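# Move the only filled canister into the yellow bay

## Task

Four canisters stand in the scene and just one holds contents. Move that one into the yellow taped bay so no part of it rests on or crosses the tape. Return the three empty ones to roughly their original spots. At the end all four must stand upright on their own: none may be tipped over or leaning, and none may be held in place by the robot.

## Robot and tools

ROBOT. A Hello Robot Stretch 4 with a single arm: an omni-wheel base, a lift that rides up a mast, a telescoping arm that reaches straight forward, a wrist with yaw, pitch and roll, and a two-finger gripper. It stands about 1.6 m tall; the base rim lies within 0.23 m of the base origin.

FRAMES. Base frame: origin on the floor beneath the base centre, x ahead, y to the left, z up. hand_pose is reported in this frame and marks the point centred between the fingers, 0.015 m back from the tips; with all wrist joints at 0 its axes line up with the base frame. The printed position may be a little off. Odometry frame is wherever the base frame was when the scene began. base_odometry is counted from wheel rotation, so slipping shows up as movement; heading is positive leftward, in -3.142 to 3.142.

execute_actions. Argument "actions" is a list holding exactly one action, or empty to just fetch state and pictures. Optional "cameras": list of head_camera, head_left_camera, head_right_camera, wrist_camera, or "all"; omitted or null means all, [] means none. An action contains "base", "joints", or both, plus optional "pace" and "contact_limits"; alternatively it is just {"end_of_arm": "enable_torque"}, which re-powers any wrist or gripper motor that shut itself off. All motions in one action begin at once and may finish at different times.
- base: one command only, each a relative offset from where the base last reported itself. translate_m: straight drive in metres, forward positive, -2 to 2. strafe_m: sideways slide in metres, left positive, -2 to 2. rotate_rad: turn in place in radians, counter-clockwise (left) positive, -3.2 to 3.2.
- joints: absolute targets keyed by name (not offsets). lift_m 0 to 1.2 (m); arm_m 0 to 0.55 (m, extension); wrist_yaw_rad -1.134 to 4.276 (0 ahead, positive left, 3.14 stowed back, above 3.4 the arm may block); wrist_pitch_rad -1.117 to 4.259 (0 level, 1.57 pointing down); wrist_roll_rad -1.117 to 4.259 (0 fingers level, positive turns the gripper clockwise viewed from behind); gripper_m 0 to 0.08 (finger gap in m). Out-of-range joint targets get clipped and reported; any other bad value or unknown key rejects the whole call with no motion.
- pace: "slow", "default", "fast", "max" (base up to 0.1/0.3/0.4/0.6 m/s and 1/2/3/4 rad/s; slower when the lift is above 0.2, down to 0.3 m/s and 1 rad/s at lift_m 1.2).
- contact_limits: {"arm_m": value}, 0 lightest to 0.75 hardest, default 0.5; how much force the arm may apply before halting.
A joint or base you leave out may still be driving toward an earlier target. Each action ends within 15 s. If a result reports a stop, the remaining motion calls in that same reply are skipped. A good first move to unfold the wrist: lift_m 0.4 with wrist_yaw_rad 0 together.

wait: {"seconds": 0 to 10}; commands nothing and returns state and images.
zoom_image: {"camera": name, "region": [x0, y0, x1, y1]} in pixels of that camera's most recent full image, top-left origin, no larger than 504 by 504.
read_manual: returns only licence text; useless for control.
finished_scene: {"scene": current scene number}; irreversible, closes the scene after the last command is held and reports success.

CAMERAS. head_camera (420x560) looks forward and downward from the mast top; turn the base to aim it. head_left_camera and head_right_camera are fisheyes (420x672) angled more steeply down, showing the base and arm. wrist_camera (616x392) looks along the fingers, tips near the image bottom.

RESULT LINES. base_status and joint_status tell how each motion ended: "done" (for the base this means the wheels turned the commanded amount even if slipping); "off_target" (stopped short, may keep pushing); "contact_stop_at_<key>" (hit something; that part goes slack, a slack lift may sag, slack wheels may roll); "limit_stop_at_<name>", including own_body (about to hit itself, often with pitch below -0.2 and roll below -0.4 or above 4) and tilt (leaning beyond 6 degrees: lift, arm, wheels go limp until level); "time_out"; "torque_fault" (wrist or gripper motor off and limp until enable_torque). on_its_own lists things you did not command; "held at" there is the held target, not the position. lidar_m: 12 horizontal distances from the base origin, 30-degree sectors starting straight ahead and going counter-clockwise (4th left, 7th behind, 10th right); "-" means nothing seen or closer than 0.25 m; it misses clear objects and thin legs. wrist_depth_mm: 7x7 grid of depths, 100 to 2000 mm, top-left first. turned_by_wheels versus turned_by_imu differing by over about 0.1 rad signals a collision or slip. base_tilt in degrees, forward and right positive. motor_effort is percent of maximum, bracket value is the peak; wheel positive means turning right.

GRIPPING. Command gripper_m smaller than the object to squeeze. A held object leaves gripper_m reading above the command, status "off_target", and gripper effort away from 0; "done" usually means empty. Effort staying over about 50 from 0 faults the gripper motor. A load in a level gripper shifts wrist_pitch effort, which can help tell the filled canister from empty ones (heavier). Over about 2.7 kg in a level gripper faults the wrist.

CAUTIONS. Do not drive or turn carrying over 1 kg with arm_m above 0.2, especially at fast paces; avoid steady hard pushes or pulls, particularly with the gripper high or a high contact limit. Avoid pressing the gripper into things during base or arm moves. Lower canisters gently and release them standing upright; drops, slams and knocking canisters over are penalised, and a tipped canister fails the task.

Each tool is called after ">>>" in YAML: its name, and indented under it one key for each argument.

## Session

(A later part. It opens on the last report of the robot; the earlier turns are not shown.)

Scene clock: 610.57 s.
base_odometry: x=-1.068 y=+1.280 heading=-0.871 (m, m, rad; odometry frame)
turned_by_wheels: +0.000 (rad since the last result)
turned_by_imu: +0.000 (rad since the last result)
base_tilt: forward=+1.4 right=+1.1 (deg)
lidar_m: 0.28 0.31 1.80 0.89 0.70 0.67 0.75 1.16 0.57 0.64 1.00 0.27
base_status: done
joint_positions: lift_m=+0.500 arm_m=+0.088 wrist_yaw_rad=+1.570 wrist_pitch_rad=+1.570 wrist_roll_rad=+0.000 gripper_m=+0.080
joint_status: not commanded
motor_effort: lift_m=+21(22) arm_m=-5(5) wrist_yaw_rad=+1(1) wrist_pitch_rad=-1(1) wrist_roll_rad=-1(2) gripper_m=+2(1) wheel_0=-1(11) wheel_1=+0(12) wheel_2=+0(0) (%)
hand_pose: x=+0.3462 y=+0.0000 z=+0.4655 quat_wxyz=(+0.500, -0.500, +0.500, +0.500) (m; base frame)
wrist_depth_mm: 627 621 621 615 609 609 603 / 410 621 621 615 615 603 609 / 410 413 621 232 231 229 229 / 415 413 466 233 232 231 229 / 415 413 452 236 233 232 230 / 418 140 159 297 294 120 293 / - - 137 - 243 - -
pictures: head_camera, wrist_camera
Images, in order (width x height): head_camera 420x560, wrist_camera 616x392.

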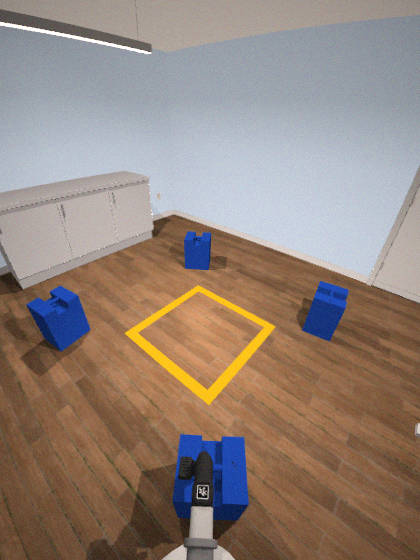

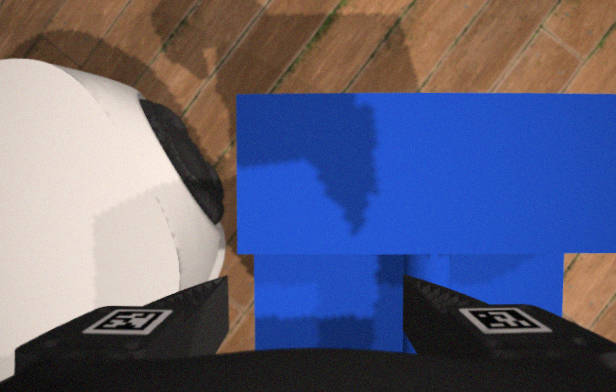

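>>> execute_actions:
  actions:
    - {"base": {"strafe_m": -0.044}}
  cameras: ["wrist_camera"]

Scene clock: 662.50 s.
base_odometry: x=-1.102 y=+1.251 heading=-0.871 (m, m, rad; odometry frame)
turned_by_wheels: +0.000 (rad since the last result)
turned_by_imu: +0.000 (rad since the last result)
base_tilt: forward=+1.4 right=+1.2 (deg)
lidar_m: 0.27 0.30 1.73 0.87 0.72 0.70 0.79 1.21 0.53 0.57 0.92 0.28
base_status: done
joint_positions: lift_m=+0.500 arm_m=+0.088 wrist_yaw_rad=+1.570 wrist_pitch_rad=+1.570 wrist_roll_rad=+0.000 gripper_m=+0.080
joint_status: not commanded
motor_effort: lift_m=+21(22) arm_m=-5(5) wrist_yaw_rad=+1(1) wrist_pitch_rad=-1(1) wrist_roll_rad=-1(2) gripper_m=+2(1) wheel_0=+2(10) wheel_1=+0(10) wheel_2=+0(2) (%)
hand_pose: x=+0.3462 y=+0.0000 z=+0.4655 quat_wxyz=(+0.500, -0.500, +0.500, +0.500) (m; base frame)
wrist_depth_mm: 627 627 615 231 230 229 227 / 410 621 615 231 229 229 228 / 413 413 621 233 230 230 229 / 413 413 492 294 241 290 290 / 415 413 473 297 294 293 291 / 415 140 159 273 235 120 293 / - - 137 - 235 - -
pictures: wrist_camera
Images, in order (width x height): wrist_camera 616x392.

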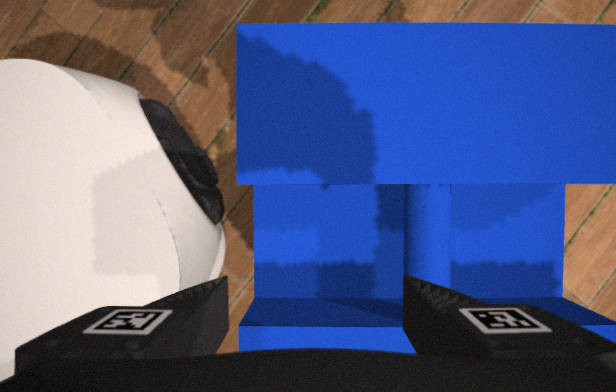

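>>> execute_actions:
  actions:
    - {"base": {"translate_m": 0.08}, "pace": "slow"}
  cameras: ["wrist_camera"]

Scene clock: 670.00 s.
base_odometry: x=-1.051 y=+1.190 heading=-0.871 (m, m, rad; odometry frame)
turned_by_wheels: +0.000 (rad since the last result)
turned_by_imu: +0.000 (rad since the last result)
base_tilt: forward=+1.4 right=+1.2 (deg)
lidar_m: 0.25 0.25 1.66 0.97 0.80 0.76 0.85 1.32 0.57 0.65 1.03 0.25
base_status: done
joint_positions: lift_m=+0.500 arm_m=+0.088 wrist_yaw_rad=+1.570 wrist_pitch_rad=+1.570 wrist_roll_rad=+0.000 gripper_m=+0.080
joint_status: not commanded
motor_effort: lift_m=+21(22) arm_m=-5(5) wrist_yaw_rad=+1(2) wrist_pitch_rad=-1(1) wrist_roll_rad=-1(1) gripper_m=+1(3) wheel_0=+4(6) wheel_1=+3(2) wheel_2=-3(5) (%)
hand_pose: x=+0.3462 y=+0.0000 z=+0.4655 quat_wxyz=(+0.500, -0.500, +0.500, +0.500) (m; base frame)
wrist_depth_mm: 627 627 233 231 229 603 603 / 410 235 233 231 229 229 609 / 410 236 234 233 231 230 615 / 413 410 296 235 291 615 609 / 413 413 298 296 294 615 615 / 418 140 159 239 235 120 621 / - - 137 - 235 - -
pictures: wrist_camera
Images, in order (width x height): wrist_camera 616x392.

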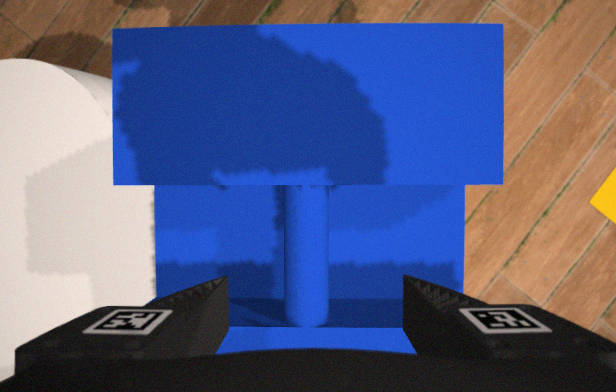

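>>> execute_actions:
  actions:
    - {"base": {"translate_m": 0.6}}
  cameras: ["head_camera", "wrist_camera"]

Scene clock: 679.83 s.
base_odometry: x=-0.664 y=+0.732 heading=-0.870 (m, m, rad; odometry frame)
turned_by_wheels: +0.000 (rad since the last result)
turned_by_imu: +0.001 (rad since the last result)
base_tilt: forward=+1.3 right=+1.1 (deg)
lidar_m: 0.25 0.25 1.31 1.61 1.26 1.25 1.39 0.97 0.94 1.04 1.21 0.25
base_status: done
joint_positions: lift_m=+0.500 arm_m=+0.088 wrist_yaw_rad=+1.570 wrist_pitch_rad=+1.570 wrist_roll_rad=+0.000 gripper_m=+0.080
joint_status: not commanded
motor_effort: lift_m=+21(21) arm_m=-5(5) wrist_yaw_rad=+2(1) wrist_pitch_rad=-1(1) wrist_roll_rad=-2(2) gripper_m=+3(1) wheel_0=+5(11) wheel_1=+4(9) wheel_2=-2(14) (%)
hand_pose: x=+0.3462 y=+0.0000 z=+0.4655 quat_wxyz=(+0.500, -0.500, +0.500, +0.500) (m; base frame)
wrist_depth_mm: 627 621 615 615 603 603 609 / 410 235 233 231 230 229 609 / 413 236 234 232 231 230 609 / 410 413 296 236 233 291 615 / 415 413 298 294 294 615 609 / 415 140 159 244 251 120 615 / - - 137 - 236 - -
pictures: head_camera, wrist_camera
Images, in order (width x height): head_camera 420x560, wrist_camera 616x392.

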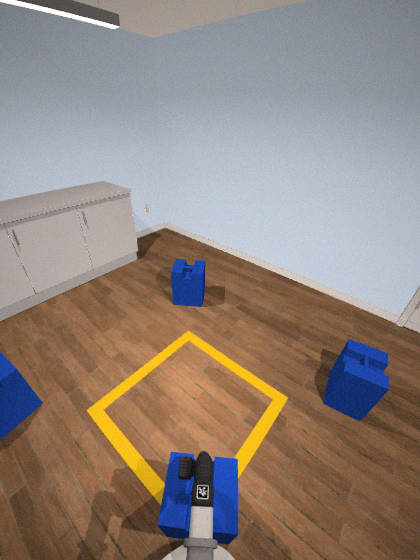

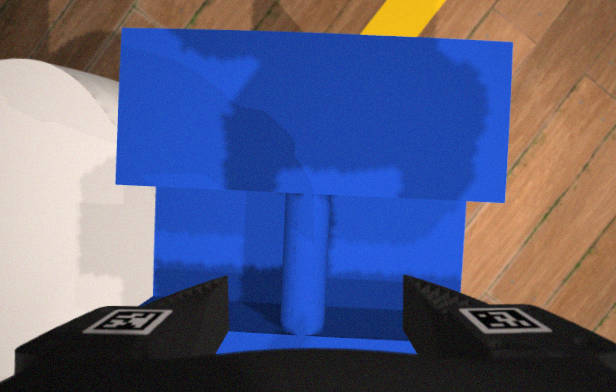

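>>> execute_actions:
  actions:
    - {"base": {"translate_m": 0.51}}
  cameras: ["head_camera", "wrist_camera"]

Scene clock: 748.47 s.
base_odometry: x=-0.335 y=+0.342 heading=-0.870 (m, m, rad; odometry frame)
turned_by_wheels: +0.000 (rad since the last result)
turned_by_imu: +0.000 (rad since the last result)
base_tilt: forward=+1.3 right=+1.1 (deg)
lidar_m: 0.25 0.25 1.13 1.09 1.67 1.64 1.82 1.29 1.28 1.41 0.84 0.25
base_status: done
joint_positions: lift_m=+0.500 arm_m=+0.088 wrist_yaw_rad=+1.570 wrist_pitch_rad=+1.570 wrist_roll_rad=+0.000 gripper_m=+0.080
joint_status: not commanded
motor_effort: lift_m=+22(21) arm_m=-5(5) wrist_yaw_rad=+1(1) wrist_pitch_rad=+0(1) wrist_roll_rad=-2(1) gripper_m=+0(2) wheel_0=+3(11) wheel_1=+1(8) wheel_2=-3(17) (%)
hand_pose: x=+0.3462 y=+0.0000 z=+0.4655 quat_wxyz=(+0.500, -0.500, +0.500, +0.500) (m; base frame)
wrist_depth_mm: 627 621 621 615 609 603 609 / 410 235 234 231 229 229 603 / 413 236 234 232 231 229 609 / 413 407 297 234 233 291 609 / 415 413 298 294 294 621 615 / 418 140 159 244 254 120 615 / - - 137 - 235 - -
pictures: head_camera, wrist_camera
Images, in order (width x height): head_camera 420x560, wrist_camera 616x392.

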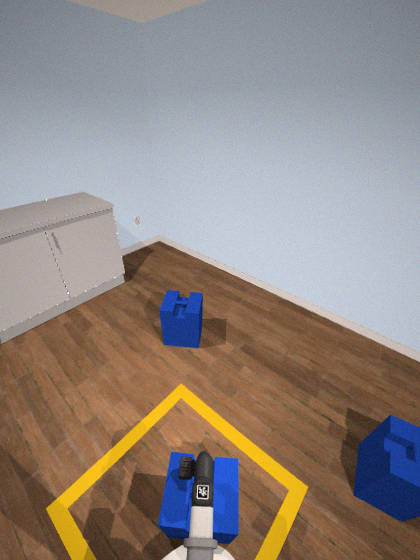

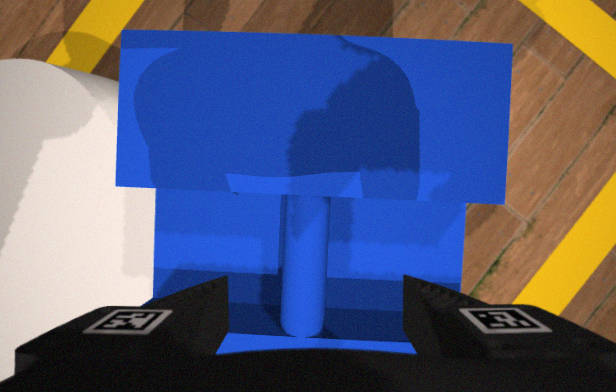

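>>> execute_actions:
  actions: []

Scene clock: 765.03 s.
base_odometry: x=-0.335 y=+0.342 heading=-0.870 (m, m, rad; odometry frame)
turned_by_wheels: +0.000 (rad since the last result)
turned_by_imu: -0.001 (rad since the last result)
base_tilt: forward=+1.3 right=+1.1 (deg)
lidar_m: 0.26 0.25 1.11 1.12 1.68 1.63 1.82 1.29 1.28 1.39 0.86 0.25
base_status: done
joint_positions: lift_m=+0.500 arm_m=+0.088 wrist_yaw_rad=+1.570 wrist_pitch_rad=+1.570 wrist_roll_rad=+0.000 gripper_m=+0.080
joint_status: not commanded
motor_effort: lift_m=+21(21) arm_m=-5(5) wrist_yaw_rad=+1(1) wrist_pitch_rad=-1(1) wrist_roll_rad=-2(1) gripper_m=+2(2) wheel_0=+3(11) wheel_1=+1(8) wheel_2=-4(17) (%)
hand_pose: x=+0.3462 y=+0.0000 z=+0.4655 quat_wxyz=(+0.500, -0.500, +0.500, +0.500) (m; base frame)
wrist_depth_mm: 627 615 615 615 615 609 609 / 413 235 233 232 230 229 609 / 413 235 234 232 231 230 609 / 413 410 296 234 233 291 615 / 415 413 297 296 294 615 615 / 415 140 159 243 253 120 615 / - - 137 - 236 - -
pictures: head_camera, head_left_camera, head_right_camera, wrist_camera
Images, in order (width x height): head_camera 420x560, head_left_camera 420x672, head_right_camera 420x672, wrist_camera 616x392.

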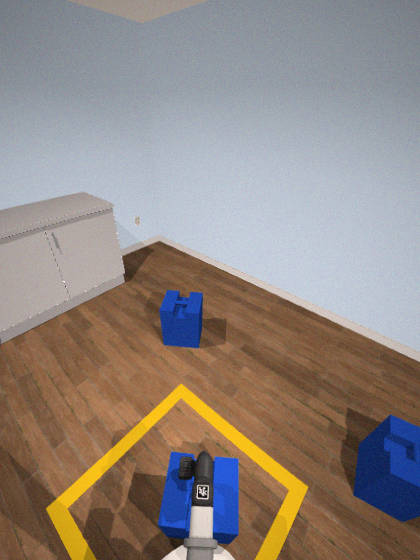

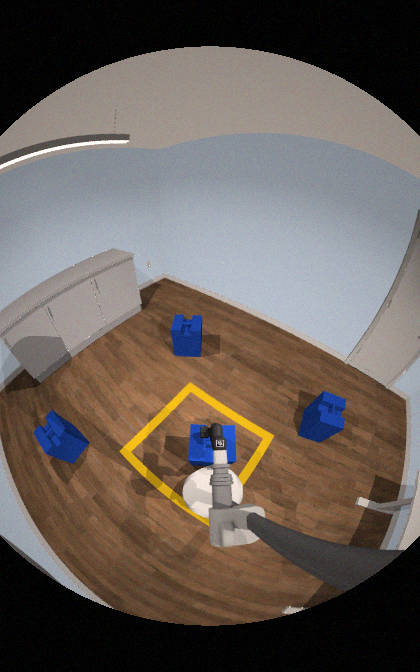

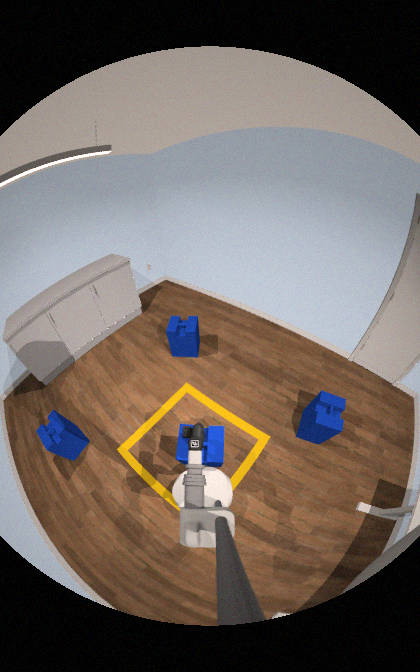

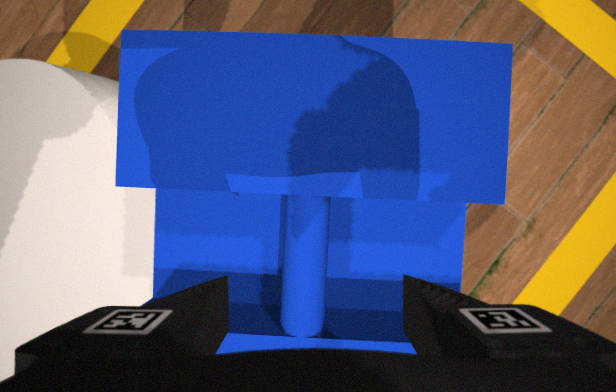

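>>> zoom_image:
  camera: "head_left_camera"
  region: [100, 370, 300, 530]

>>> zoom_image:
  camera: "head_right_camera"
  region: [100, 370, 300, 530]

Region (100, 370, 300, 530) of head_left_camera's 420x672 image, scaled by 2.520, with more detail than that image has; it fills the top 403 rows of this view, and the rest is white.

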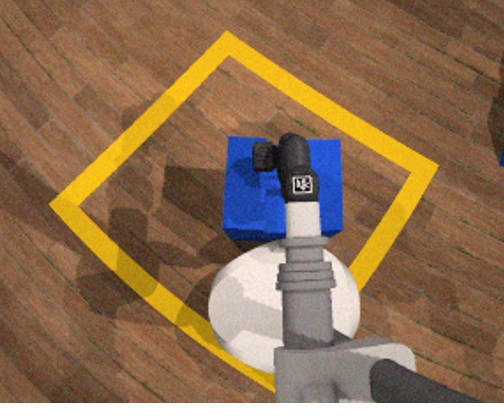

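Region (100, 370, 300, 530) of head_right_camera's 420x672 image, scaled by 2.520, with more detail than that image has; it fills the top 403 rows of this view, and the rest is white.

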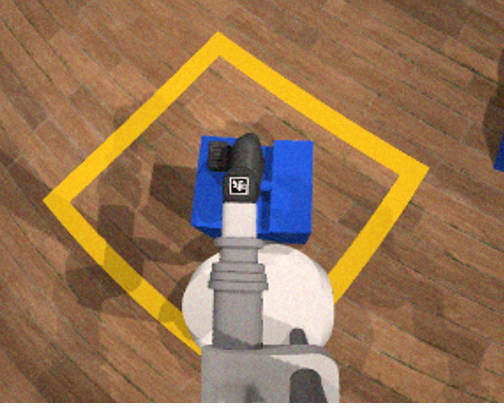

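>>> execute_actions:
  actions:
    - {"joints": {"lift_m": 0.395, "arm_m": 0.084}, "pace": "fast"}
  cameras: ["wrist_camera"]

Scene clock: 886.23 s.
base_odometry: x=-0.335 y=+0.342 heading=-0.870 (m, m, rad; odometry frame)
turned_by_wheels: +0.000 (rad since the last result)
turned_by_imu: -0.001 (rad since the last result)
base_tilt: forward=+1.3 right=+1.2 (deg)
lidar_m: 0.30 0.25 1.13 1.11 1.68 1.65 1.81 1.28 1.26 1.42 0.90 0.25
base_status: not commanded
joint_positions: lift_m=+0.395 arm_m=+0.085 wrist_yaw_rad=+1.570 wrist_pitch_rad=+1.570 wrist_roll_rad=+0.000 gripper_m=+0.080
joint_status: all done
motor_effort: lift_m=+18(20) arm_m=-5(6) wrist_yaw_rad=+1(1) wrist_pitch_rad=-1(1) wrist_roll_rad=-2(2) gripper_m=+2(2) wheel_0=+4(3) wheel_1=+1(1) wheel_2=-4(3) (%)
hand_pose: x=+0.3432 y=+0.0000 z=+0.3607 quat_wxyz=(+0.500, -0.500, +0.500, +0.500) (m; base frame)
wrist_depth_mm: 129 128 128 126 126 125 - / 130 129 128 127 126 126 125 / 130 129 128 128 127 126 126 / 249 192 129 128 128 127 126 / 307 192 191 131 189 187 512 / 307 140 159 132 190 120 512 / - - 137 - 190 - -
pictures: wrist_camera
Images, in order (width x height): wrist_camera 616x392.

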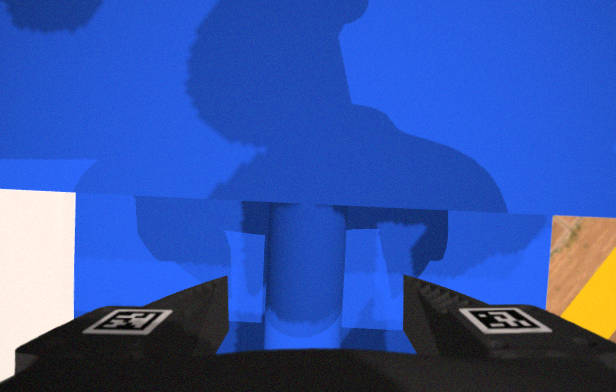

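>>> execute_actions:
  actions:
    - {"joints": {"gripper_m": 0.015}, "pace": "fast"}
  cameras: ["wrist_camera"]

Scene clock: 893.33 s.
base_odometry: x=-0.335 y=+0.342 heading=-0.870 (m, m, rad; odometry frame)
turned_by_wheels: +0.000 (rad since the last result)
turned_by_imu: -0.001 (rad since the last result)
base_tilt: forward=+1.3 right=+1.2 (deg)
lidar_m: 0.25 0.25 1.14 1.11 1.68 1.65 1.80 1.27 1.28 1.41 0.87 0.25
base_status: not commanded
joint_positions: lift_m=+0.395 arm_m=+0.084 wrist_yaw_rad=+1.570 wrist_pitch_rad=+1.570 wrist_roll_rad=+0.001 gripper_m=+0.030
joint_status: gripper_m off_target (ended at +0.030, target +0.015)
on_its_own: gripper_m is held at +0.027, not at your +0.015, by its contact guard: the fingers met something
motor_effort: lift_m=+18(18) arm_m=+0(5) wrist_yaw_rad=+2(3) wrist_pitch_rad=-1(1) wrist_roll_rad=-2(3) gripper_m=-17(18) wheel_0=+3(4) wheel_1=+1(2) wheel_2=-2(4) (%)
hand_pose: x=+0.3423 y=+0.0000 z=+0.3607 quat_wxyz=(+0.501, -0.499, +0.500, +0.500) (m; base frame)
wrist_depth_mm: 129 128 127 126 125 124 - / 129 129 128 127 126 125 124 / 130 129 128 127 126 126 125 / 306 191 129 128 127 126 126 / 307 192 191 131 189 187 187 / 307 193 128 131 130 187 508 / 309 - - - - - 517
pictures: wrist_camera
Images, in order (width x height): wrist_camera 616x392.

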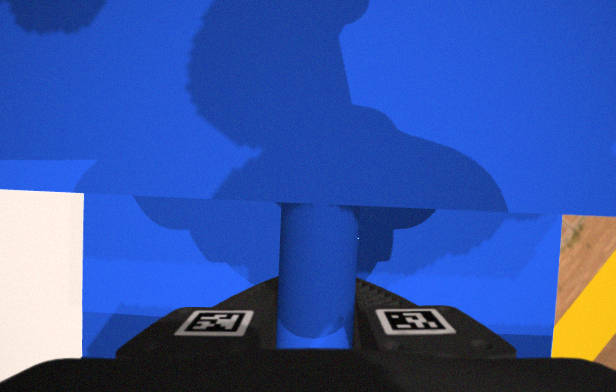

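>>> execute_actions:
  actions:
    - {"joints": {"lift_m": 0.41}}
  cameras: ["wrist_camera"]

Scene clock: 927.80 s.
base_odometry: x=-0.335 y=+0.342 heading=-0.870 (m, m, rad; odometry frame)
turned_by_wheels: +0.000 (rad since the last result)
turned_by_imu: -0.001 (rad since the last result)
base_tilt: forward=+1.4 right=+1.2 (deg)
lidar_m: 0.25 0.25 1.11 1.11 1.67 1.66 1.80 1.29 1.26 1.39 0.86 0.25
base_status: not commanded
joint_positions: lift_m=+0.409 arm_m=+0.084 wrist_yaw_rad=+1.569 wrist_pitch_rad=+1.570 wrist_roll_rad=+0.001 gripper_m=+0.029
joint_status: all done
on_its_own: gripper_m is held at +0.027, not at your +0.015, by its contact guard: the fingers met something
motor_effort: lift_m=+27(25) arm_m=+0(0) wrist_yaw_rad=+2(2) wrist_pitch_rad=-1(1) wrist_roll_rad=-2(3) gripper_m=-19(18) wheel_0=+3(3) wheel_1=+1(1) wheel_2=-2(2) (%)
hand_pose: x=+0.3423 y=+0.0000 z=+0.3750 quat_wxyz=(+0.501, -0.499, +0.500, +0.500) (m; base frame)
wrist_depth_mm: 142 141 140 139 138 138 - / 143 142 141 140 139 138 138 / 144 143 142 141 140 139 138 / 319 205 142 142 141 139 139 / 320 206 204 145 202 200 521 / 322 207 128 144 131 202 521 / 325 - - - - - 525
pictures: wrist_camera
Images, in order (width x height): wrist_camera 616x392.

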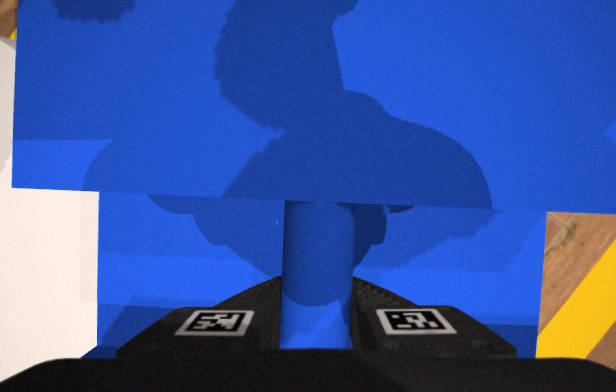

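>>> execute_actions:
  actions:
    - {"joints": {"gripper_m": 0.08, "lift_m": 0.5}, "pace": "fast"}
  cameras: ["wrist_camera"]

Scene clock: 960.03 s.
base_odometry: x=-0.335 y=+0.342 heading=-0.870 (m, m, rad; odometry frame)
turned_by_wheels: +0.000 (rad since the last result)
turned_by_imu: -0.001 (rad since the last result)
base_tilt: forward=+1.3 right=+1.2 (deg)
lidar_m: 0.25 0.25 1.13 1.13 1.69 1.62 1.81 1.28 1.28 1.42 0.88 0.25
base_status: not commanded
joint_positions: lift_m=+0.500 arm_m=+0.084 wrist_yaw_rad=+1.569 wrist_pitch_rad=+1.570 wrist_roll_rad=+0.000 gripper_m=+0.080
joint_status: all done
motor_effort: lift_m=+23(27) arm_m=+0(0) wrist_yaw_rad=+2(3) wrist_pitch_rad=+0(1) wrist_roll_rad=-1(3) gripper_m=+4(14) wheel_0=+3(3) wheel_1=+1(1) wheel_2=-2(2) (%)
hand_pose: x=+0.3423 y=+0.0000 z=+0.4654 quat_wxyz=(+0.501, -0.499, +0.500, +0.500) (m; base frame)
wrist_depth_mm: 627 621 615 615 609 609 603 / 410 235 233 232 230 229 603 / 410 236 234 232 231 229 609 / 413 413 297 234 233 231 615 / 415 413 298 243 294 615 615 / 418 140 159 242 252 120 615 / - - 137 - 235 - -
pictures: wrist_camera
Images, in order (width x height): wrist_camera 616x392.

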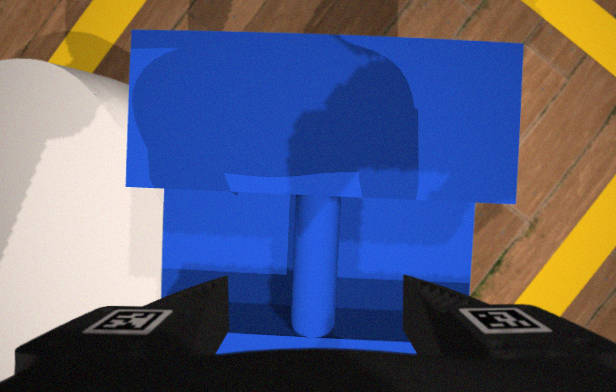

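>>> execute_actions:
  actions:
    - {"base": {"translate_m": -0.45}, "pace": "fast"}

Scene clock: 971.37 s.
base_odometry: x=-0.625 y=+0.686 heading=-0.870 (m, m, rad; odometry frame)
turned_by_wheels: +0.000 (rad since the last result)
turned_by_imu: -0.002 (rad since the last result)
base_tilt: forward=+1.4 right=+1.1 (deg)
lidar_m: 0.65 2.34 1.27 1.65 1.30 1.29 1.41 1.01 0.99 1.09 1.15 1.14
base_status: done
joint_positions: lift_m=+0.500 arm_m=+0.084 wrist_yaw_rad=+1.570 wrist_pitch_rad=+1.570 wrist_roll_rad=+0.000 gripper_m=+0.080
joint_status: not commanded
motor_effort: lift_m=+22(23) arm_m=+0(1) wrist_yaw_rad=+2(2) wrist_pitch_rad=-1(1) wrist_roll_rad=-1(2) gripper_m=+1(2) wheel_0=-3(9) wheel_1=-1(9) wheel_2=-1(15) (%)
hand_pose: x=+0.3423 y=+0.0000 z=+0.4654 quat_wxyz=(+0.501, -0.499, +0.500, +0.500) (m; base frame)
wrist_depth_mm: 627 627 615 621 609 609 603 / 410 621 615 621 609 615 609 / 413 413 627 621 609 609 500 / 413 413 539 621 621 615 504 / 413 415 512 621 621 615 496 / 418 140 159 640 621 120 466 / - - 137 - 621 - -
pictures: head_camera, head_left_camera, head_right_camera, wrist_camera
Images, in order (width x height): head_camera 420x560, head_left_camera 420x672, head_right_camera 420x672, wrist_camera 616x392.

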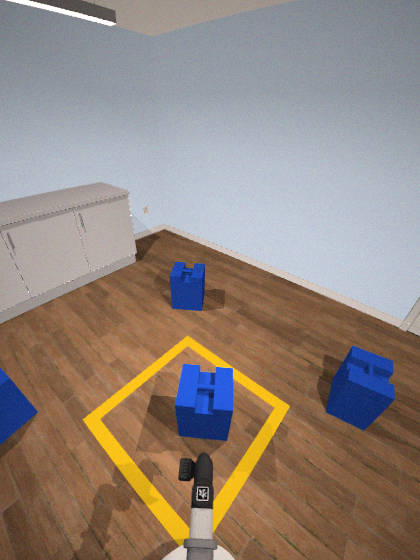

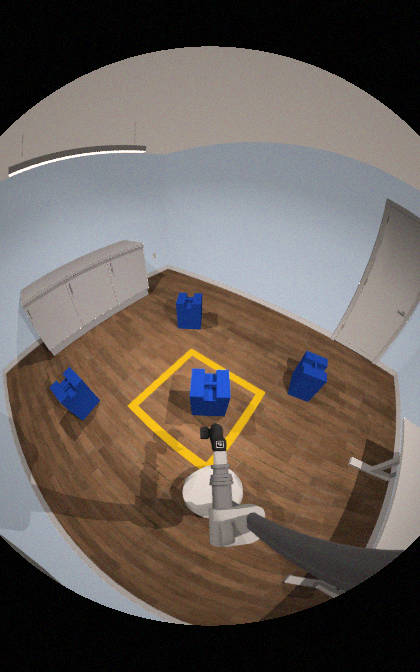

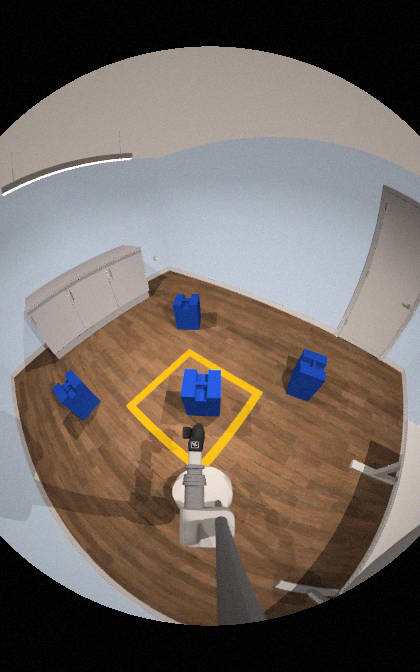

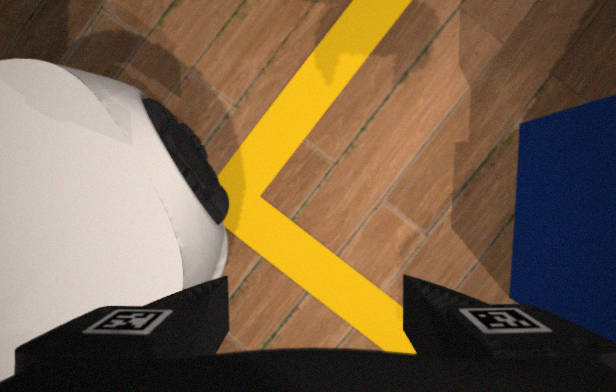

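>>> zoom_image:
  camera: "head_camera"
  region: [70, 320, 300, 520]

Region (70, 320, 300, 520) of head_camera's 420x560 image, scaled by 2.191, with more detail than that image has; it fills the top 438 rows of this view, and the rest is white.

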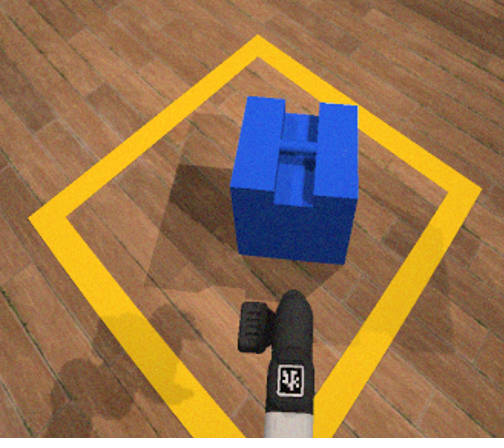

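>>> finished_scene:
  scene: 2

The scene is finished: the task was done.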